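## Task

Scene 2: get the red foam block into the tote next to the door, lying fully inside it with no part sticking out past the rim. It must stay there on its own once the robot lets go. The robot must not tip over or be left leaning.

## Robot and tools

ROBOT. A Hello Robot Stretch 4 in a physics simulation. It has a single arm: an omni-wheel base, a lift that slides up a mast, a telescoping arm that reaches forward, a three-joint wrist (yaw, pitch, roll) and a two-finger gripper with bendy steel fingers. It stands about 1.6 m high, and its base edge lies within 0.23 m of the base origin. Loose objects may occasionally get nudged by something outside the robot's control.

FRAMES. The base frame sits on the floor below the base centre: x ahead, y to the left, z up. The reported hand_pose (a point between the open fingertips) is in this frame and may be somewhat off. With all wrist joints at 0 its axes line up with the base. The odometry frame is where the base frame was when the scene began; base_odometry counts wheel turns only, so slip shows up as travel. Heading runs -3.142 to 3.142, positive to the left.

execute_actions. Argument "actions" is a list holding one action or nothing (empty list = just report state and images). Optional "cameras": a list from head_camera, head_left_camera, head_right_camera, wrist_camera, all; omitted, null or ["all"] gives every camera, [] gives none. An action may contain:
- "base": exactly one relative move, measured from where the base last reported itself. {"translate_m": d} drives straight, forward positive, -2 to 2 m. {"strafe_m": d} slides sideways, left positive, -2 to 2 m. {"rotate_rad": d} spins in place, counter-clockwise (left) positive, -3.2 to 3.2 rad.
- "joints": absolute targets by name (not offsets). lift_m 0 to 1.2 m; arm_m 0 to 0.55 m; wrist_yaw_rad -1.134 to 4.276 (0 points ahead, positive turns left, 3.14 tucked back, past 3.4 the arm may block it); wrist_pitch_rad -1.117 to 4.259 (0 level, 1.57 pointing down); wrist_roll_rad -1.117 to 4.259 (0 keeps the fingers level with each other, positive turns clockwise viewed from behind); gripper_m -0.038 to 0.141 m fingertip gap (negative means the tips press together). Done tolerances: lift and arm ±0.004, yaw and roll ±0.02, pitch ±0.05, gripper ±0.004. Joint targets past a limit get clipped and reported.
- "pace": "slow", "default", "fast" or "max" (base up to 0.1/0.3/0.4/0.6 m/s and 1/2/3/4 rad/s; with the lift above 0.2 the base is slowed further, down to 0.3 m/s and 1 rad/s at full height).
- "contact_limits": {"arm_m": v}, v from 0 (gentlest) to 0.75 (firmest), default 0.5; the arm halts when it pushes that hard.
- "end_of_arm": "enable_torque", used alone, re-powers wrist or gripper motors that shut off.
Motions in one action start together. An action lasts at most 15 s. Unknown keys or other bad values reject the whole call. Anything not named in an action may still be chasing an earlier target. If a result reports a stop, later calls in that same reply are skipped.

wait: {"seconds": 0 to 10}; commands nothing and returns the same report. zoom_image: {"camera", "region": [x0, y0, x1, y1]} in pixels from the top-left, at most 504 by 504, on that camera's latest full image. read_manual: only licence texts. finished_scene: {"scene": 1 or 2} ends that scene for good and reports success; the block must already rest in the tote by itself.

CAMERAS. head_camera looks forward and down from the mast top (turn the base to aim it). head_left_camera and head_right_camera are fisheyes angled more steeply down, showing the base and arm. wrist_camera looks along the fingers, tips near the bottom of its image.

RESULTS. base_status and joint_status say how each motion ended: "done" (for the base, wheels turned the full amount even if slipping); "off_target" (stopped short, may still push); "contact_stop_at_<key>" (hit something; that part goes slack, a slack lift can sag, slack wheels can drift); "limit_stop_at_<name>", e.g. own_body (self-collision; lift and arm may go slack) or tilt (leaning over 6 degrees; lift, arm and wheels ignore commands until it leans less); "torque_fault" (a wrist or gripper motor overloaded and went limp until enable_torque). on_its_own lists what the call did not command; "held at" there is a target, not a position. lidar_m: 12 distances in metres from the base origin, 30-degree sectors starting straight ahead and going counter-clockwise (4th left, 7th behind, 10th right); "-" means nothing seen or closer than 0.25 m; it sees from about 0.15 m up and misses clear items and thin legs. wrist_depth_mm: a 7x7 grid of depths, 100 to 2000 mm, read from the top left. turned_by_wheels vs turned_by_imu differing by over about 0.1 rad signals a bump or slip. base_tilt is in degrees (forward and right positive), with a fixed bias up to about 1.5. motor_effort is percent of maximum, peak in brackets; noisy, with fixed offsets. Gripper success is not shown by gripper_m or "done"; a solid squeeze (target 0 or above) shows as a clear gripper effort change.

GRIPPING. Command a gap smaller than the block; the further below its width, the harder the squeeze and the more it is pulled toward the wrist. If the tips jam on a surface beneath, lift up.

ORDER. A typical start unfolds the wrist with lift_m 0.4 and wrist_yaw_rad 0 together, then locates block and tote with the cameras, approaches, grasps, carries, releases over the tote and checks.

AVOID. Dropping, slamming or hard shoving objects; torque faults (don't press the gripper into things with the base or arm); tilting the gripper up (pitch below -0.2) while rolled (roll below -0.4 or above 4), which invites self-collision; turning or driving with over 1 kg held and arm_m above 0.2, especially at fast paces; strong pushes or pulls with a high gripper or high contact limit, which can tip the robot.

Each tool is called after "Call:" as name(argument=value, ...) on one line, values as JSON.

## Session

Call:
execute_actions(actions=[])

Scene clock: 0.00 s.
base_odometry: x=+0.000 y=+0.000 heading=+0.000 (m, m, rad; odometry frame)
turned_by_wheels: +0.000 (rad since the last result)
turned_by_imu: +0.000 (rad since the last result)
base_tilt: forward=+0.5 right=-0.5 (deg)
lidar_m: 0.79 0.86 1.61 0.94 1.07 0.84 0.85 0.93 1.42 1.78 1.09 0.85
base_status: not commanded
joint_positions: lift_m=+0.127 arm_m=-0.001 wrist_yaw_rad=+3.059 wrist_pitch_rad=+0.008 wrist_roll_rad=+0.014 gripper_m=+0.057
joint_status: not commanded
motor_effort: lift_m=+19 arm_m=+0 wrist_yaw_rad=-1 wrist_pitch_rad=-6 wrist_roll_rad=+1 gripper_m=-4 wheel_0=+0 wheel_1=-1 wheel_2=+1 (%)
hand_pose: x=-0.1109 y=+0.1109 z=+0.3034 quat_wxyz=(+0.041, -0.003, +0.007, +0.999) (m; base frame)
wrist_depth_mm: - 140 1008 991 976 991 960 / - 126 991 991 976 976 976 / 105 138 211 976 976 976 960 / 132 141 991 991 991 976 960 / 1025 1008 1008 991 976 991 960 / 1008 991 195 991 197 960 960 / 732 287 798 123 798 809 854
pictures: head_camera, head_left_camera, head_right_camera, wrist_camera
Images, in order (width x height): head_camera 420x560, head_left_camera 420x672, head_right_camera 420x672, wrist_camera 616x392.

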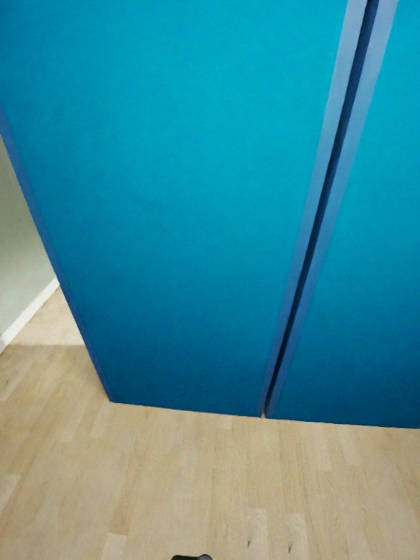

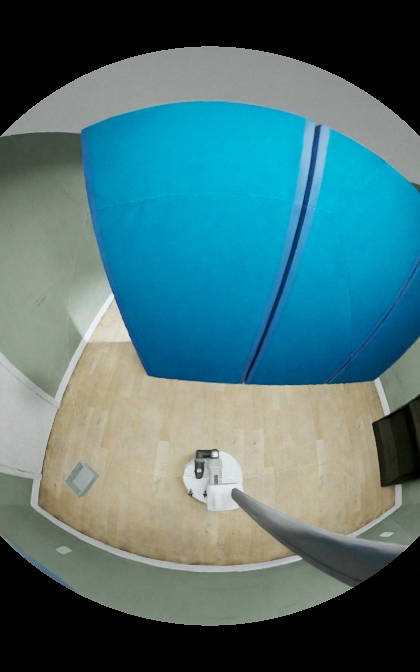

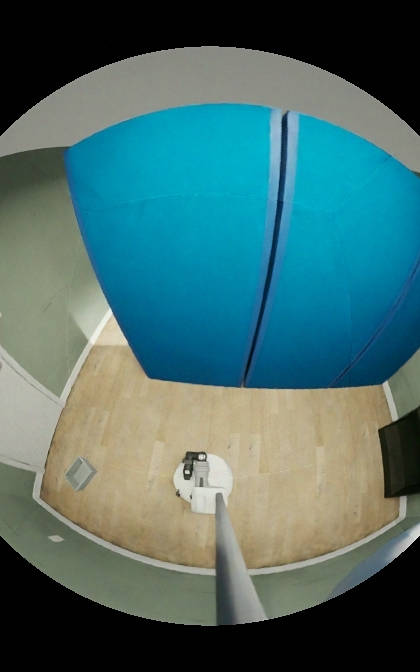

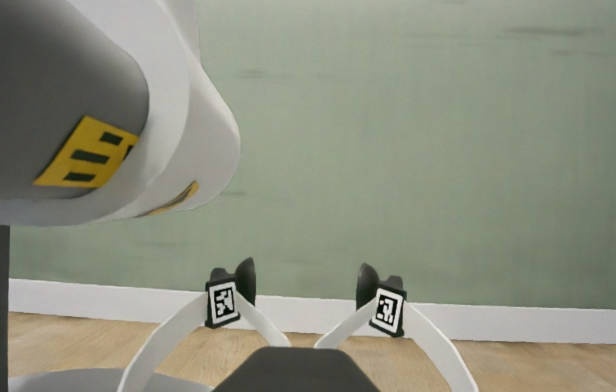

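Call:
execute_actions(actions=[{"base": {"translate_m": 0.42}, "pace": "max"}], cameras=[])

Call:
execute_actions(actions=[{"base": {"strafe_m": 0.95}, "pace": "max"}], cameras=["head_camera", "head_left_camera"])

Scene clock: 2.77 s.
base_odometry: x=+0.420 y=+0.000 heading=+0.000 (m, m, rad; odometry frame)
turned_by_wheels: +0.000 (rad since the last result)
turned_by_imu: +0.001 (rad since the last result)
base_tilt: forward=+0.5 right=-0.5 (deg)
lidar_m: 0.39 0.44 0.65 1.52 1.06 1.29 1.26 1.35 1.86 1.24 0.55 0.40
base_status: done
joint_positions: lift_m=+0.127 arm_m=-0.001 wrist_yaw_rad=+3.059 wrist_pitch_rad=+0.008 wrist_roll_rad=+0.014 gripper_m=+0.057
joint_status: not commanded
motor_effort: lift_m=+19(19) arm_m=+0(0) wrist_yaw_rad=+0(2) wrist_pitch_rad=-6(6) wrist_roll_rad=-1(1) gripper_m=-4(4) wheel_0=+0(9) wheel_1=+0(5) wheel_2=+1(15) (%)
hand_pose: x=-0.1109 y=+0.1109 z=+0.3034 quat_wxyz=(+0.041, -0.003, +0.007, +0.999) (m; base frame)
wrist_depth_mm: - 140 1430 1397 1397 1397 1397 / - 126 1397 1397 1397 1366 1397 / 105 138 211 1397 1397 1397 1366 / 132 140 1397 1430 1397 1397 1366 / 1430 1430 1430 1397 1366 1366 1366 / 1060 1098 196 1205 196 1255 1281 / 741 287 798 123 809 820 854
pictures: none
No camera images: the call's "cameras" was empty. Leave "cameras" out to get every camera's image.

Scene clock: 5.67 s.
base_odometry: x=+0.420 y=+0.950 heading=+0.000 (m, m, rad; odometry frame)
turned_by_wheels: +0.000 (rad since the last result)
turned_by_imu: +0.001 (rad since the last result)
base_tilt: forward=+0.4 right=-0.5 (deg)
lidar_m: 1.87 0.83 0.65 0.57 0.66 0.48 0.45 1.28 1.94 1.51 0.65 0.56
base_status: done
joint_positions: lift_m=+0.127 arm_m=-0.001 wrist_yaw_rad=+3.059 wrist_pitch_rad=+0.008 wrist_roll_rad=+0.014 gripper_m=+0.057
joint_status: not commanded
motor_effort: lift_m=+19(19) arm_m=+0(0) wrist_yaw_rad=-1(1) wrist_pitch_rad=-6(6) wrist_roll_rad=+1(1) gripper_m=-4(3) wheel_0=+2(14) wheel_1=-1(21) wheel_2=+0(0) (%)
hand_pose: x=-0.1109 y=+0.1109 z=+0.3034 quat_wxyz=(+0.041, -0.003, +0.007, +0.999) (m; base frame)
wrist_depth_mm: - 140 1366 1308 1308 1255 820 / - 126 1336 1308 1308 1281 820 / 105 138 211 1308 1308 1229 820 / 132 141 1308 1308 1336 1229 798 / 1336 1366 1336 1336 1308 1205 798 / 1042 1118 196 866 196 1078 788 / 750 287 715 123 759 820 759
pictures: head_camera, head_left_camera
Images, in order (width x height): head_camera 420x560, head_left_camera 420x672.

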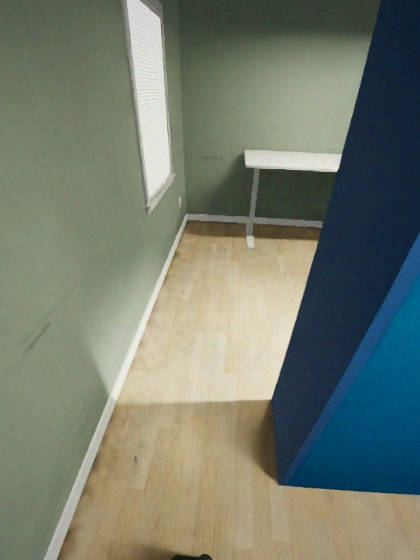

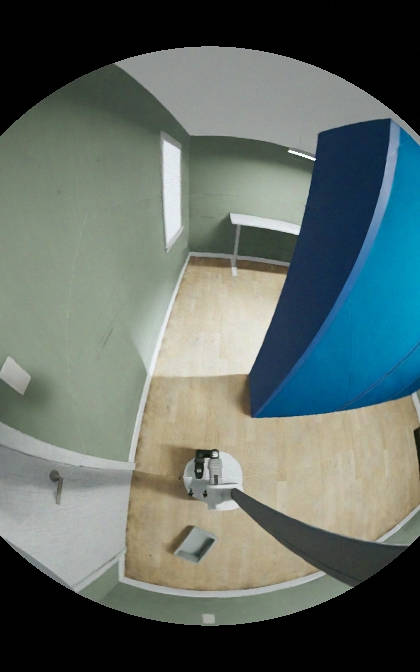

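Call:
execute_actions(actions=[{"base": {"translate_m": 1.6}, "joints": {"lift_m": 0.4}, "pace": "max"}], cameras=["head_right_camera"])

Scene clock: 9.90 s.
base_odometry: x=+2.020 y=+0.951 heading=+0.000 (m, m, rad; odometry frame)
turned_by_wheels: +0.000 (rad since the last result)
turned_by_imu: +0.000 (rad since the last result)
base_tilt: forward=+0.4 right=-0.5 (deg)
lidar_m: 1.44 0.61 0.49 0.47 0.52 0.80 2.05 0.75 0.97 2.43 1.53 1.17
base_status: done
joint_positions: lift_m=+0.400 arm_m=-0.001 wrist_yaw_rad=+3.059 wrist_pitch_rad=+0.008 wrist_roll_rad=+0.014 gripper_m=+0.057
joint_status: all done
motor_effort: lift_m=+21(24) arm_m=+0(0) wrist_yaw_rad=-2(2) wrist_pitch_rad=-6(6) wrist_roll_rad=+0(0) gripper_m=-3(3) wheel_0=+1(9) wheel_1=-2(10) wheel_2=+3(19) (%)
hand_pose: x=-0.1109 y=+0.1109 z=+0.5759 quat_wxyz=(+0.041, -0.004, +0.007, +0.999) (m; base frame)
wrist_depth_mm: - 140 - - - 931 621 / - 126 - - - 931 621 / 105 138 211 - 1921 917 615 / 132 140 - - 1921 917 609 / 798 1078 - - 1863 891 597 / 798 1042 196 - 196 878 591 / 788 976 1397 123 1336 768 585
pictures: head_right_camera
Images, in order (width x height): head_right_camera 420x672.

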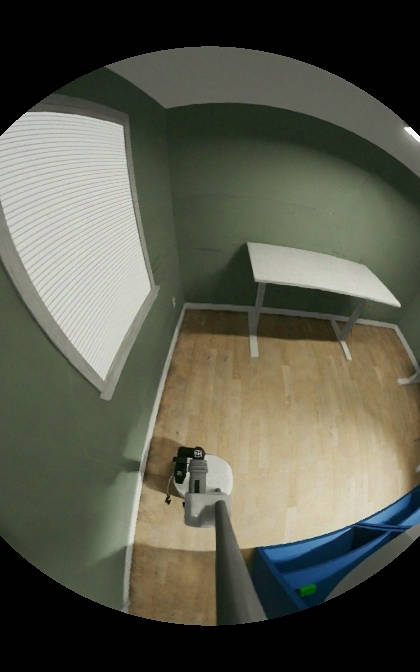

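Call:
execute_actions(actions=[{"base": {"rotate_rad": -3.2}, "joints": {"wrist_yaw_rad": 0, "gripper_m": 0.141}, "pace": "fast"}], cameras=["head_camera", "head_left_camera"])

Scene clock: 12.37 s.
base_odometry: x=+2.020 y=+0.951 heading=+3.083 (m, m, rad; odometry frame)
turned_by_wheels: -3.200 (rad since the last result)
turned_by_imu: -3.173 (rad since the last result)
base_tilt: forward=+0.5 right=-0.5 (deg)
lidar_m: 2.02 0.76 0.88 2.45 1.69 1.18 1.18 0.63 0.49 0.46 0.49 0.71
base_status: done
joint_positions: lift_m=+0.400 arm_m=-0.001 wrist_yaw_rad=+0.000 wrist_pitch_rad=+0.008 wrist_roll_rad=+0.014 gripper_m=+0.141
joint_status: all done
motor_effort: lift_m=+19(21) arm_m=+0(0) wrist_yaw_rad=-2(5) wrist_pitch_rad=-6(7) wrist_roll_rad=+1(1) gripper_m=+0(4) wheel_0=+1(9) wheel_1=+0(11) wheel_2=-1(8) (%)
hand_pose: x=+0.4579 y=-0.0873 z=+0.5760 quat_wxyz=(+1.000, +0.007, +0.004, +0.000) (m; base frame)
wrist_depth_mm: 683 - - - - 1008 668 / 699 - - - - 1008 661 / 699 - - - - 991 661 / 707 - - - - 991 654 / 723 - - - - 960 647 / 723 866 1618 1921 1499 750 634 / 715 1281 1336 122 1366 854 627
pictures: head_camera, head_left_camera
Images, in order (width x height): head_camera 420x560, head_left_camera 420x672.

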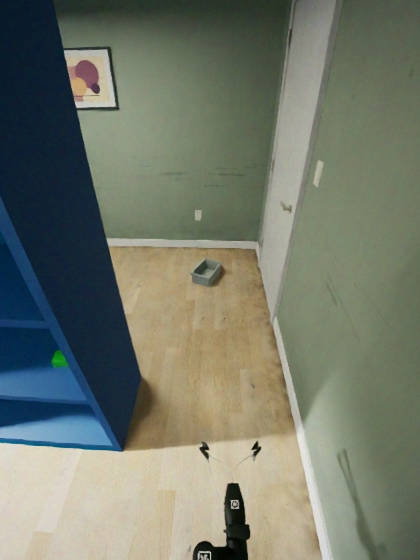

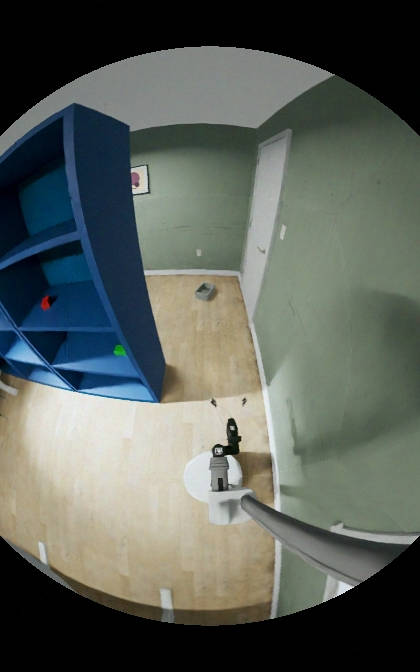

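Call:
execute_actions(actions=[{"base": {"strafe_m": 1.1}, "joints": {"lift_m": 0.985, "wrist_pitch_rad": 0.4}, "pace": "max"}], cameras=["head_camera", "wrist_camera"])

Scene clock: 15.83 s.
base_odometry: x=+1.956 y=-0.148 heading=+3.083 (m, m, rad; odometry frame)
turned_by_wheels: +0.000 (rad since the last result)
turned_by_imu: +0.001 (rad since the last result)
base_tilt: forward=+0.5 right=-0.5 (deg)
lidar_m: 0.61 0.66 0.94 1.31 1.42 1.18 1.13 1.17 1.62 1.55 0.92 0.66
base_status: done
joint_positions: lift_m=+0.985 arm_m=-0.001 wrist_yaw_rad=+0.000 wrist_pitch_rad=+0.402 wrist_roll_rad=+0.014 gripper_m=+0.141
joint_status: all done
motor_effort: lift_m=+20(26) arm_m=+0(0) wrist_yaw_rad=-3(2) wrist_pitch_rad=-6(7) wrist_roll_rad=+1(1) gripper_m=-1(1) wheel_0=+2(13) wheel_1=-2(12) wheel_2=+0(1) (%)
hand_pose: x=+0.4349 y=-0.0874 z=+1.0502 quat_wxyz=(+0.980, +0.007, +0.200, -0.001) (m; base frame)
wrist_depth_mm: 397 564 778 768 768 750 732 / 407 574 820 809 798 788 768 / 436 585 759 788 820 820 768 / 452 492 500 508 521 539 544 / 484 530 991 976 960 436 445 / 530 512 891 976 904 917 778 / 741 627 798 122 809 788 768
pictures: head_camera, wrist_camera
Images, in order (width x height): head_camera 420x560, wrist_camera 616x392.

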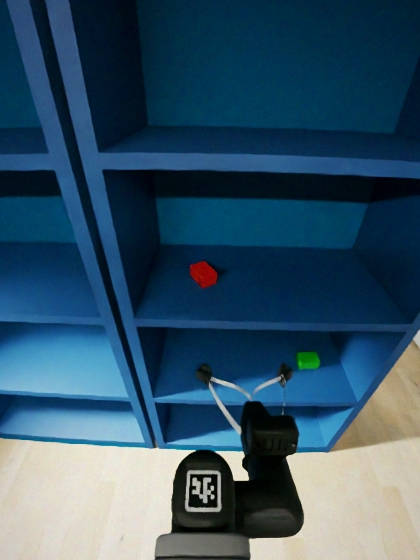

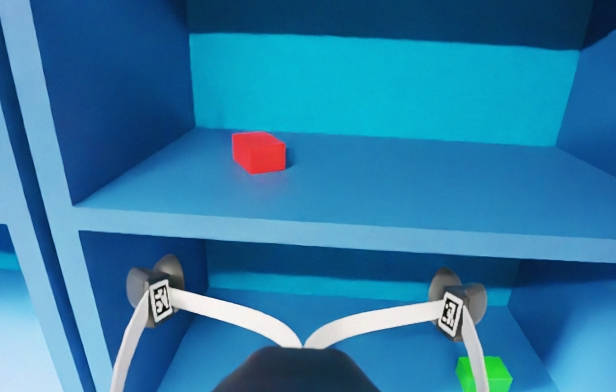

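Call:
zoom_image(camera="head_camera", region=[160, 230, 260, 330])

Call:
zoom_image(camera="wrist_camera", region=[200, 100, 320, 200])

Region (160, 230, 260, 330) of head_camera's 420x560 image, scaled by 5.040, with more detail than that image has.

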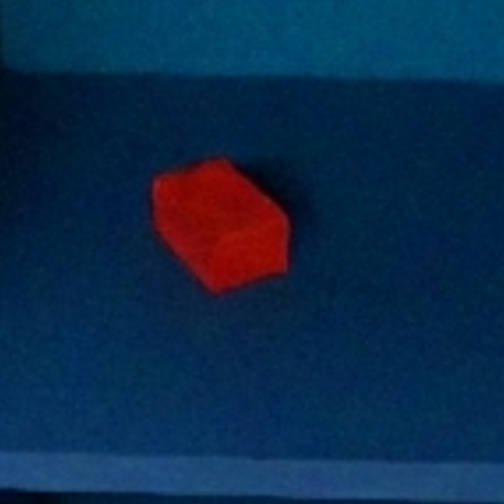

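Region (200, 100, 320, 200) of wrist_camera's 616x392 image, scaled by 4.200.

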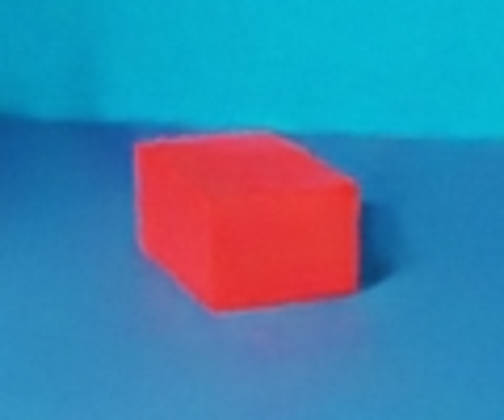

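Call:
execute_actions(actions=[{"joints": {"lift_m": 1.015, "arm_m": 0.42, "wrist_yaw_rad": 0.4}, "pace": "fast", "contact_limits": {"arm_m": 0.2}}], cameras=["head_camera", "wrist_camera"])

Scene clock: 23.53 s.
base_odometry: x=+1.956 y=-0.148 heading=+3.083 (m, m, rad; odometry frame)
turned_by_wheels: +0.000 (rad since the last result)
turned_by_imu: +0.001 (rad since the last result)
base_tilt: forward=+0.5 right=-0.5 (deg)
lidar_m: 0.62 0.66 0.90 1.33 1.41 1.17 1.13 1.16 1.60 1.57 0.90 0.65
base_status: not commanded
joint_positions: lift_m=+1.015 arm_m=+0.418 wrist_yaw_rad=+0.400 wrist_pitch_rad=+0.402 wrist_roll_rad=+0.014 gripper_m=+0.141
joint_status: all done
motor_effort: lift_m=+22(24) arm_m=+9(12) wrist_yaw_rad=-2(5) wrist_pitch_rad=-6(6) wrist_roll_rad=+1(0) gripper_m=+0(1) wheel_0=+2(2) wheel_1=-2(2) wheel_2=+0(0) (%)
contact_limits: arm_m 0.2
hand_pose: x=+0.8678 y=+0.0229 z=+1.0801 quat_wxyz=(+0.961, -0.033, +0.197, +0.193) (m; base frame)
wrist_depth_mm: 234 290 375 407 366 334 310 / 240 297 394 430 384 349 322 / 248 309 413 455 404 366 338 / 255 320 436 480 427 382 353 / 263 317 404 430 430 397 366 / 271 301 309 338 315 317 345 / 266 272 281 122 281 282 289
pictures: head_camera, wrist_camera
Images, in order (width x height): head_camera 420x560, wrist_camera 616x392.

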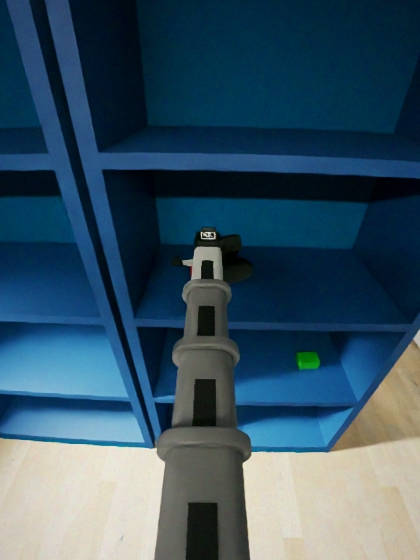

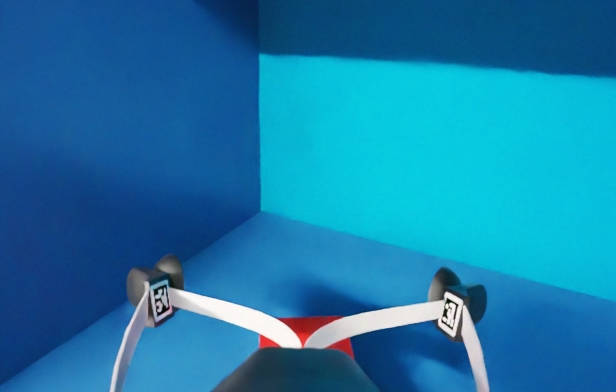

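Call:
execute_actions(actions=[{"joints": {"lift_m": 0.957, "arm_m": 0.38, "wrist_yaw_rad": 0.35}}], cameras=["wrist_camera"])

Scene clock: 24.90 s.
base_odometry: x=+1.956 y=-0.148 heading=+3.083 (m, m, rad; odometry frame)
turned_by_wheels: +0.000 (rad since the last result)
turned_by_imu: +0.000 (rad since the last result)
base_tilt: forward=+0.4 right=-0.5 (deg)
lidar_m: 0.61 0.64 0.92 1.33 1.41 1.14 1.13 1.18 1.60 1.57 0.88 0.64
base_status: not commanded
joint_positions: lift_m=+0.957 arm_m=+0.382 wrist_yaw_rad=+0.350 wrist_pitch_rad=+0.402 wrist_roll_rad=+0.014 gripper_m=+0.141
joint_status: all done
motor_effort: lift_m=+16(21) arm_m=-9(10) wrist_yaw_rad=-1(3) wrist_pitch_rad=-6(6) wrist_roll_rad=+0(1) gripper_m=-1(1) wheel_0=+2(1) wheel_1=-2(2) wheel_2=+0(0) (%)
hand_pose: x=+0.8319 y=+0.0090 z=+1.0226 quat_wxyz=(+0.965, -0.028, +0.198, +0.169) (m; base frame)
wrist_depth_mm: 246 307 410 436 397 366 343 / 252 317 427 459 418 379 357 / 262 327 449 484 442 402 373 / 270 340 421 433 442 415 389 / 274 309 315 235 325 329 332 / 240 227 231 196 205 237 258 / 203 202 209 122 210 211 220
pictures: wrist_camera
Images, in order (width x height): wrist_camera 616x392.

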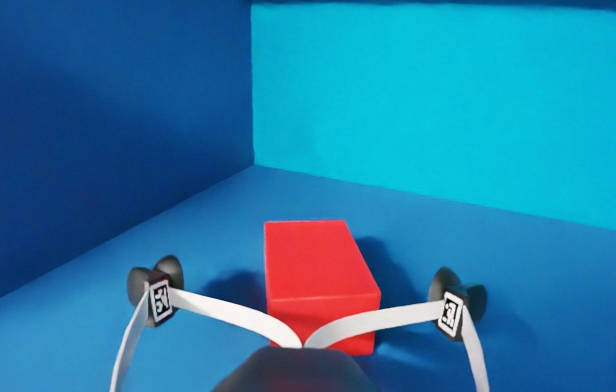

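Call:
execute_actions(actions=[{"joints": {"gripper_m": 0.012}}], cameras=["wrist_camera"])

Scene clock: 27.23 s.
base_odometry: x=+1.956 y=-0.148 heading=+3.083 (m, m, rad; odometry frame)
turned_by_wheels: +0.000 (rad since the last result)
turned_by_imu: +0.001 (rad since the last result)
base_tilt: forward=+0.5 right=-0.4 (deg)
lidar_m: 0.60 0.60 0.92 1.33 1.43 1.16 1.12 1.20 1.63 1.55 0.88 0.64
base_status: not commanded
joint_positions: lift_m=+0.957 arm_m=+0.382 wrist_yaw_rad=+0.350 wrist_pitch_rad=+0.402 wrist_roll_rad=+0.014 gripper_m=+0.012
joint_status: all done
motor_effort: lift_m=+16(17) arm_m=-9(9) wrist_yaw_rad=-1(2) wrist_pitch_rad=-6(5) wrist_roll_rad=+0(2) gripper_m=-20(18) wheel_0=+2(1) wheel_1=-2(2) wheel_2=+0(0) (%)
hand_pose: x=+0.8319 y=+0.0090 z=+1.0226 quat_wxyz=(+0.965, -0.028, +0.198, +0.169) (m; base frame)
wrist_depth_mm: 246 309 404 439 397 368 342 / 253 319 427 462 415 382 355 / 260 329 449 488 439 402 373 / 267 342 415 433 442 418 389 / 274 309 314 224 325 329 332 / 241 245 183 185 187 257 258 / 202 196 206 150 203 200 215
pictures: wrist_camera
Images, in order (width x height): wrist_camera 616x392.

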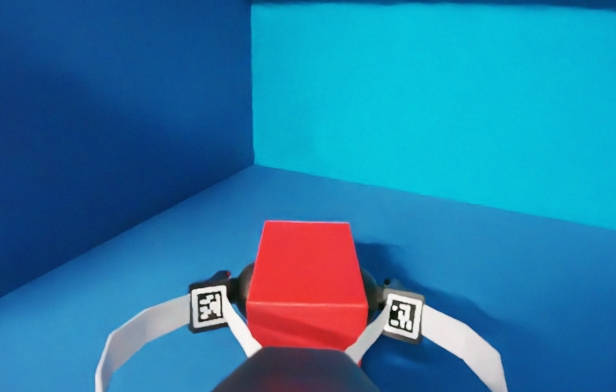

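Call:
execute_actions(actions=[{"base": {"strafe_m": -0.35}, "joints": {"lift_m": 0.99, "arm_m": 0.0, "wrist_yaw_rad": 0.0}, "pace": "fast"}], cameras=["head_camera"])

Call:
execute_actions(actions=[{"base": {"strafe_m": -0.69}, "joints": {"lift_m": 0.3}, "pace": "fast"}], cameras=["head_camera", "wrist_camera"])

Scene clock: 29.77 s.
base_odometry: x=+1.976 y=+0.202 heading=+3.084 (m, m, rad; odometry frame)
turned_by_wheels: +0.000 (rad since the last result)
turned_by_imu: +0.001 (rad since the last result)
base_tilt: forward=+0.4 right=-0.4 (deg)
lidar_m: 0.59 0.63 0.92 1.68 1.78 1.19 1.14 1.19 1.26 1.21 1.29 0.63
base_status: done
joint_positions: lift_m=+0.990 arm_m=+0.002 wrist_yaw_rad=+0.000 wrist_pitch_rad=+0.403 wrist_roll_rad=+0.014 gripper_m=+0.012
joint_status: all done
motor_effort: lift_m=+21(25) arm_m=-9(8) wrist_yaw_rad=+0(6) wrist_pitch_rad=-7(8) wrist_roll_rad=+1(0) gripper_m=-19(18) wheel_0=+2(12) wheel_1=+2(10) wheel_2=+0(2) (%)
hand_pose: x=+0.4379 y=-0.0875 z=+1.0550 quat_wxyz=(+0.980, +0.007, +0.200, -0.001) (m; base frame)
wrist_depth_mm: 778 788 768 768 750 418 991 / 831 820 820 798 788 413 1618 / 741 768 788 809 750 407 1661 / 492 500 512 521 535 430 1756 / 866 1008 449 224 436 442 1708 / 854 931 183 185 186 504 1661 / 788 768 798 150 668 496 1537
pictures: head_camera
Images, in order (width x height): head_camera 420x560.

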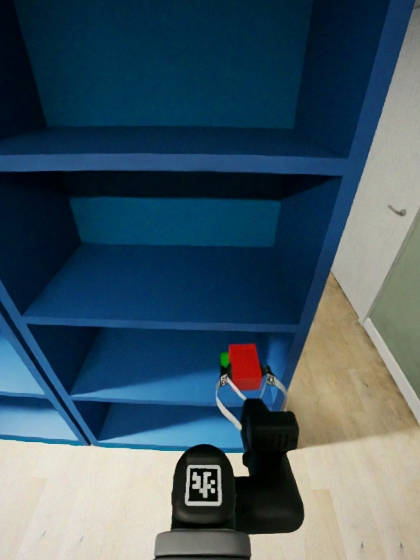

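Scene clock: 33.00 s.
base_odometry: x=+2.016 y=+0.891 heading=+3.084 (m, m, rad; odometry frame)
turned_by_wheels: +0.000 (rad since the last result)
turned_by_imu: +0.001 (rad since the last result)
base_tilt: forward=+0.4 right=-0.5 (deg)
lidar_m: 2.04 0.71 0.89 2.36 1.65 1.18 1.16 0.70 0.55 0.53 0.57 0.78
base_status: done
joint_positions: lift_m=+0.300 arm_m=+0.002 wrist_yaw_rad=+0.000 wrist_pitch_rad=+0.403 wrist_roll_rad=+0.014 gripper_m=+0.012
joint_status: all done
motor_effort: lift_m=+17(20) arm_m=-9(9) wrist_yaw_rad=-1(1) wrist_pitch_rad=-8(8) wrist_roll_rad=+0(1) gripper_m=-19(20) wheel_0=+0(9) wheel_1=+2(13) wheel_2=+0(4) (%)
hand_pose: x=+0.4379 y=-0.0874 z=+0.3653 quat_wxyz=(+0.980, +0.007, +0.200, -0.001) (m; base frame)
wrist_depth_mm: 603 - - - - 1182 768 / 609 - - - - 1160 768 / 621 1576 1921 1863 1863 1138 750 / 634 917 1255 1308 1336 1118 741 / 634 866 931 224 960 946 732 / 640 732 183 186 186 768 707 / 597 585 609 150 609 591 634
pictures: head_camera, wrist_camera
Images, in order (width x height): head_camera 420x560, wrist_camera 616x392.

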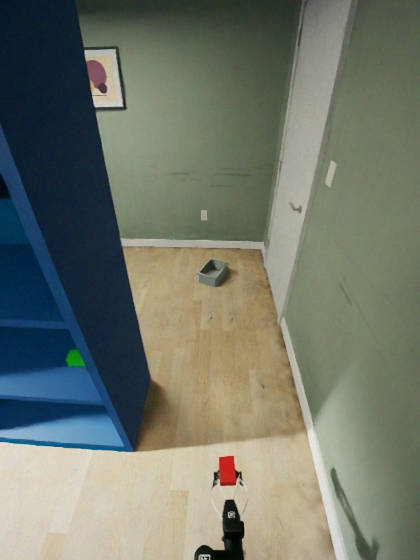

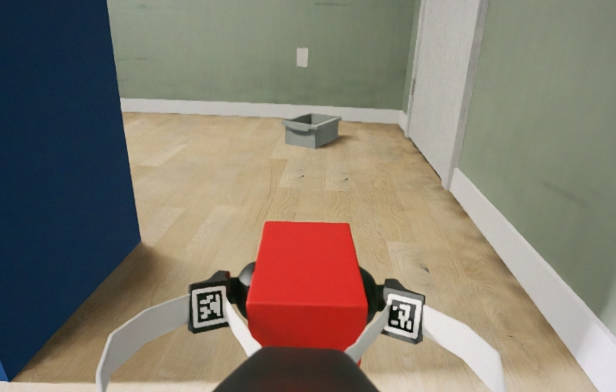

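Call:
execute_actions(actions=[{"base": {"translate_m": 1.65}, "joints": {"lift_m": 0.4, "arm_m": 0.36, "wrist_pitch_rad": 1.5}, "pace": "max"}], cameras=["head_camera", "wrist_camera"])

Scene clock: 37.77 s.
base_odometry: x=+0.369 y=+0.986 heading=+3.084 (m, m, rad; odometry frame)
turned_by_wheels: +0.000 (rad since the last result)
turned_by_imu: +0.000 (rad since the last result)
base_tilt: forward=+0.5 right=-0.5 (deg)
lidar_m: 0.38 1.21 1.65 2.01 0.79 0.64 2.24 0.82 0.59 0.52 0.54 0.63
base_status: done
joint_positions: lift_m=+0.400 arm_m=+0.358 wrist_yaw_rad=+0.000 wrist_pitch_rad=+1.500 wrist_roll_rad=+0.014 gripper_m=+0.012
joint_status: all done
motor_effort: lift_m=+21(22) arm_m=+9(8) wrist_yaw_rad=-1(0) wrist_pitch_rad=+0(5) wrist_roll_rad=+1(0) gripper_m=-20(19) wheel_0=+1(7) wheel_1=-1(8) wheel_2=+2(15) (%)
hand_pose: x=+0.5497 y=-0.0874 z=+0.2903 quat_wxyz=(+0.732, +0.005, +0.682, -0.005) (m; base frame)
wrist_depth_mm: 539 535 535 535 530 535 530 / 535 530 530 530 530 530 525 / 525 525 525 488 521 521 521 / 521 521 492 512 512 512 517 / 517 517 512 225 508 508 508 / 512 433 183 185 186 504 504 / 508 500 413 150 500 500 504
pictures: head_camera, wrist_camera
Images, in order (width x height): head_camera 420x560, wrist_camera 616x392.

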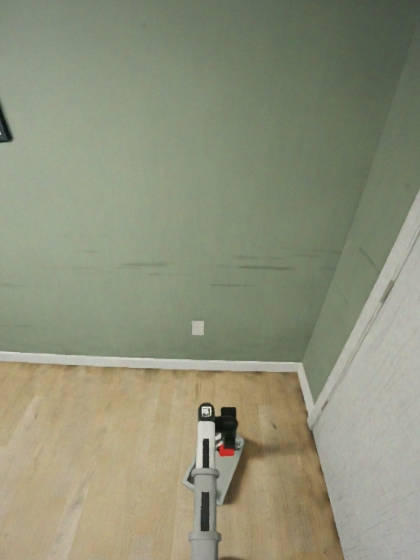

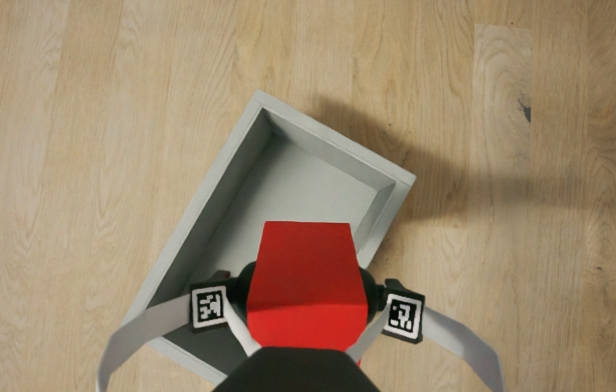

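Call:
execute_actions(actions=[{"base": {"strafe_m": 0.033}, "joints": {"lift_m": 0.31, "arm_m": 0.455, "wrist_pitch_rad": 1.8}, "pace": "fast"}], cameras=["head_camera", "wrist_camera"])

Scene clock: 39.27 s.
base_odometry: x=+0.367 y=+0.953 heading=+3.084 (m, m, rad; odometry frame)
turned_by_wheels: +0.000 (rad since the last result)
turned_by_imu: +0.000 (rad since the last result)
base_tilt: forward=+0.4 right=-0.5 (deg)
lidar_m: 0.43 1.20 1.63 2.07 0.77 0.63 2.39 0.86 0.62 0.53 0.58 0.45
base_status: done
joint_positions: lift_m=+0.310 arm_m=+0.453 wrist_yaw_rad=+0.000 wrist_pitch_rad=+1.799 wrist_roll_rad=+0.014 gripper_m=+0.012
joint_status: all done
motor_effort: lift_m=+17(21) arm_m=+9(11) wrist_yaw_rad=-3(2) wrist_pitch_rad=+3(6) wrist_roll_rad=-1(1) gripper_m=-19(19) wheel_0=+2(8) wheel_1=-2(11) wheel_2=+0(3) (%)
hand_pose: x=+0.5590 y=-0.0874 z=+0.2074 quat_wxyz=(+0.622, +0.004, +0.783, -0.005) (m; base frame)
wrist_depth_mm: 389 384 384 377 379 382 377 / 402 397 392 389 389 389 389 / 413 413 404 407 404 397 399 / 430 427 413 421 407 415 415 / 445 439 433 224 340 433 433 / 466 379 184 185 187 442 449 / 480 473 345 150 469 459 462
pictures: head_camera, wrist_camera
Images, in order (width x height): head_camera 420x560, wrist_camera 616x392.

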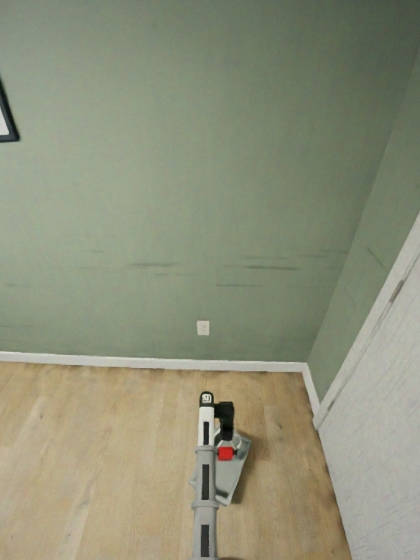

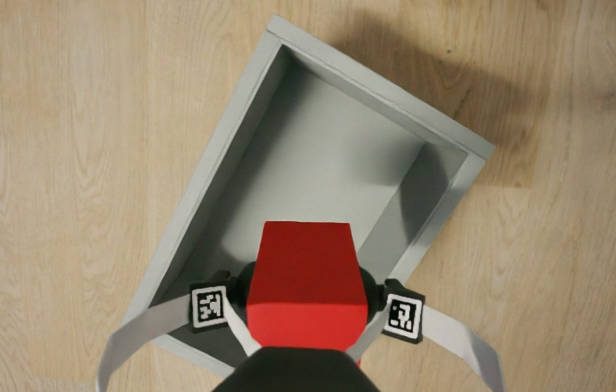

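Call:
execute_actions(actions=[{"joints": {"lift_m": 0.18}}], cameras=["wrist_camera"])

Scene clock: 41.00 s.
base_odometry: x=+0.367 y=+0.953 heading=+3.084 (m, m, rad; odometry frame)
turned_by_wheels: +0.000 (rad since the last result)
turned_by_imu: +0.000 (rad since the last result)
base_tilt: forward=+0.4 right=-0.5 (deg)
lidar_m: 0.39 1.20 1.62 2.05 0.75 0.62 2.39 0.86 0.64 0.55 0.58 0.64
base_status: not commanded
joint_positions: lift_m=+0.180 arm_m=+0.453 wrist_yaw_rad=+0.000 wrist_pitch_rad=+1.799 wrist_roll_rad=+0.014 gripper_m=+0.012
joint_status: all done
motor_effort: lift_m=+17(19) arm_m=+9(9) wrist_yaw_rad=-2(1) wrist_pitch_rad=+3(3) wrist_roll_rad=+0(1) gripper_m=-19(18) wheel_0=+3(3) wheel_1=-2(2) wheel_2=+0(0) (%)
hand_pose: x=+0.5590 y=-0.0874 z=+0.0774 quat_wxyz=(+0.622, +0.004, +0.783, -0.005) (m; base frame)
wrist_depth_mm: 265 263 153 170 151 259 258 / 273 270 177 267 183 156 266 / 285 278 247 276 274 195 159 / 293 176 287 286 286 237 182 / 304 195 297 224 291 207 171 / 314 189 183 185 186 179 306 / 205 271 319 150 213 185 319
pictures: wrist_camera
Images, in order (width x height): wrist_camera 616x392.

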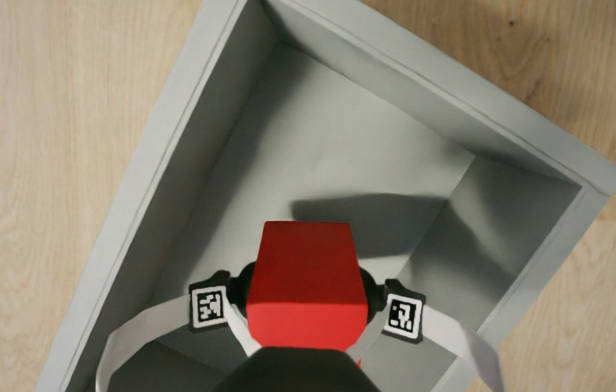

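Call:
execute_actions(actions=[{"joints": {"gripper_m": 0.085}}], cameras=["wrist_camera"])

Call:
execute_actions(actions=[{"joints": {"lift_m": 0.3}, "pace": "fast"}], cameras=["wrist_camera", "head_camera"])

Scene clock: 42.63 s.
base_odometry: x=+0.367 y=+0.953 heading=+3.084 (m, m, rad; odometry frame)
turned_by_wheels: +0.000 (rad since the last result)
turned_by_imu: +0.000 (rad since the last result)
base_tilt: forward=+0.4 right=-0.5 (deg)
lidar_m: 0.42 1.19 1.62 2.07 0.78 0.63 2.45 0.87 0.62 0.55 0.58 0.85
base_status: not commanded
joint_positions: lift_m=+0.180 arm_m=+0.453 wrist_yaw_rad=+0.000 wrist_pitch_rad=+1.799 wrist_roll_rad=+0.014 gripper_m=+0.085
joint_status: all done
motor_effort: lift_m=+17(16) arm_m=+9(9) wrist_yaw_rad=-1(1) wrist_pitch_rad=+3(3) wrist_roll_rad=+1(1) gripper_m=-3(18) wheel_0=+2(2) wheel_1=-2(2) wheel_2=+0(0) (%)
hand_pose: x=+0.5590 y=-0.0874 z=+0.0774 quat_wxyz=(+0.622, +0.004, +0.783, -0.005) (m; base frame)
wrist_depth_mm: 266 264 153 170 152 259 258 / 274 272 177 267 184 156 266 / 283 277 247 277 274 195 159 / 293 176 285 283 285 238 181 / 304 195 294 204 291 208 171 / 312 219 195 208 197 183 307 / 205 265 319 123 229 183 317
pictures: wrist_camera
Images, in order (width x height): wrist_camera 616x392.

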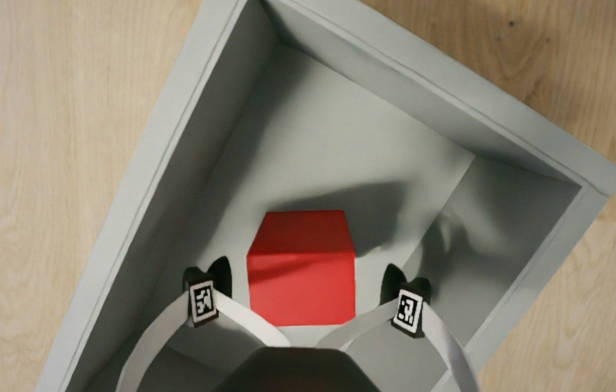

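Scene clock: 43.90 s.
base_odometry: x=+0.367 y=+0.953 heading=+3.084 (m, m, rad; odometry frame)
turned_by_wheels: +0.000 (rad since the last result)
turned_by_imu: +0.000 (rad since the last result)
base_tilt: forward=+0.4 right=-0.4 (deg)
lidar_m: 0.44 1.19 1.62 2.04 0.78 0.63 2.41 0.88 0.64 0.55 0.60 0.41
base_status: not commanded
joint_positions: lift_m=+0.300 arm_m=+0.453 wrist_yaw_rad=+0.000 wrist_pitch_rad=+1.799 wrist_roll_rad=+0.014 gripper_m=+0.085
joint_status: all done
motor_effort: lift_m=+22(23) arm_m=+9(9) wrist_yaw_rad=-3(3) wrist_pitch_rad=+3(3) wrist_roll_rad=+2(1) gripper_m=-2(1) wheel_0=+2(2) wheel_1=-2(2) wheel_2=+0(0) (%)
hand_pose: x=+0.5590 y=-0.0874 z=+0.1970 quat_wxyz=(+0.622, +0.004, +0.783, -0.005) (m; base frame)
wrist_depth_mm: 379 377 375 366 370 368 368 / 389 389 382 379 370 382 379 / 404 402 392 394 389 389 392 / 418 415 404 387 402 402 407 / 430 430 421 424 353 421 421 / 452 353 195 430 198 439 436 / 466 462 343 123 455 449 452
pictures: head_camera, wrist_camera
Images, in order (width x height): head_camera 420x560, wrist_camera 616x392.

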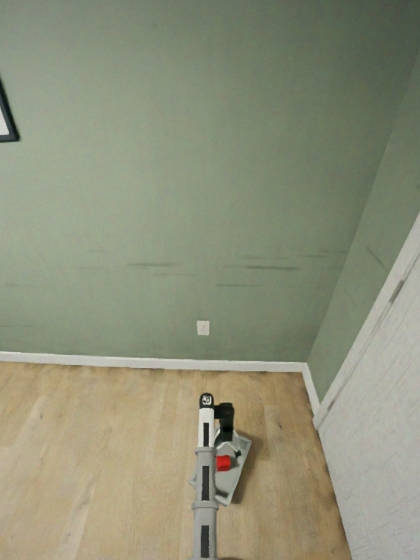

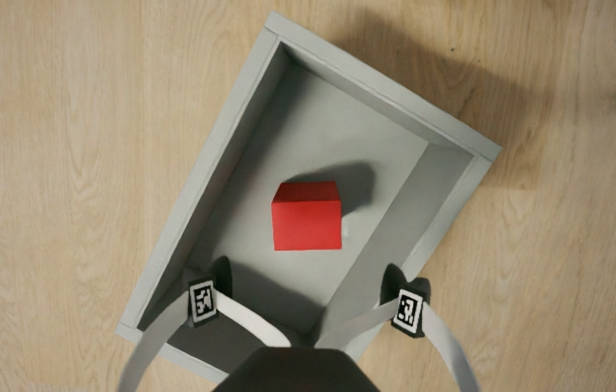

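Call:
finished_scene(scene=2)

The scene is finished: the task was done.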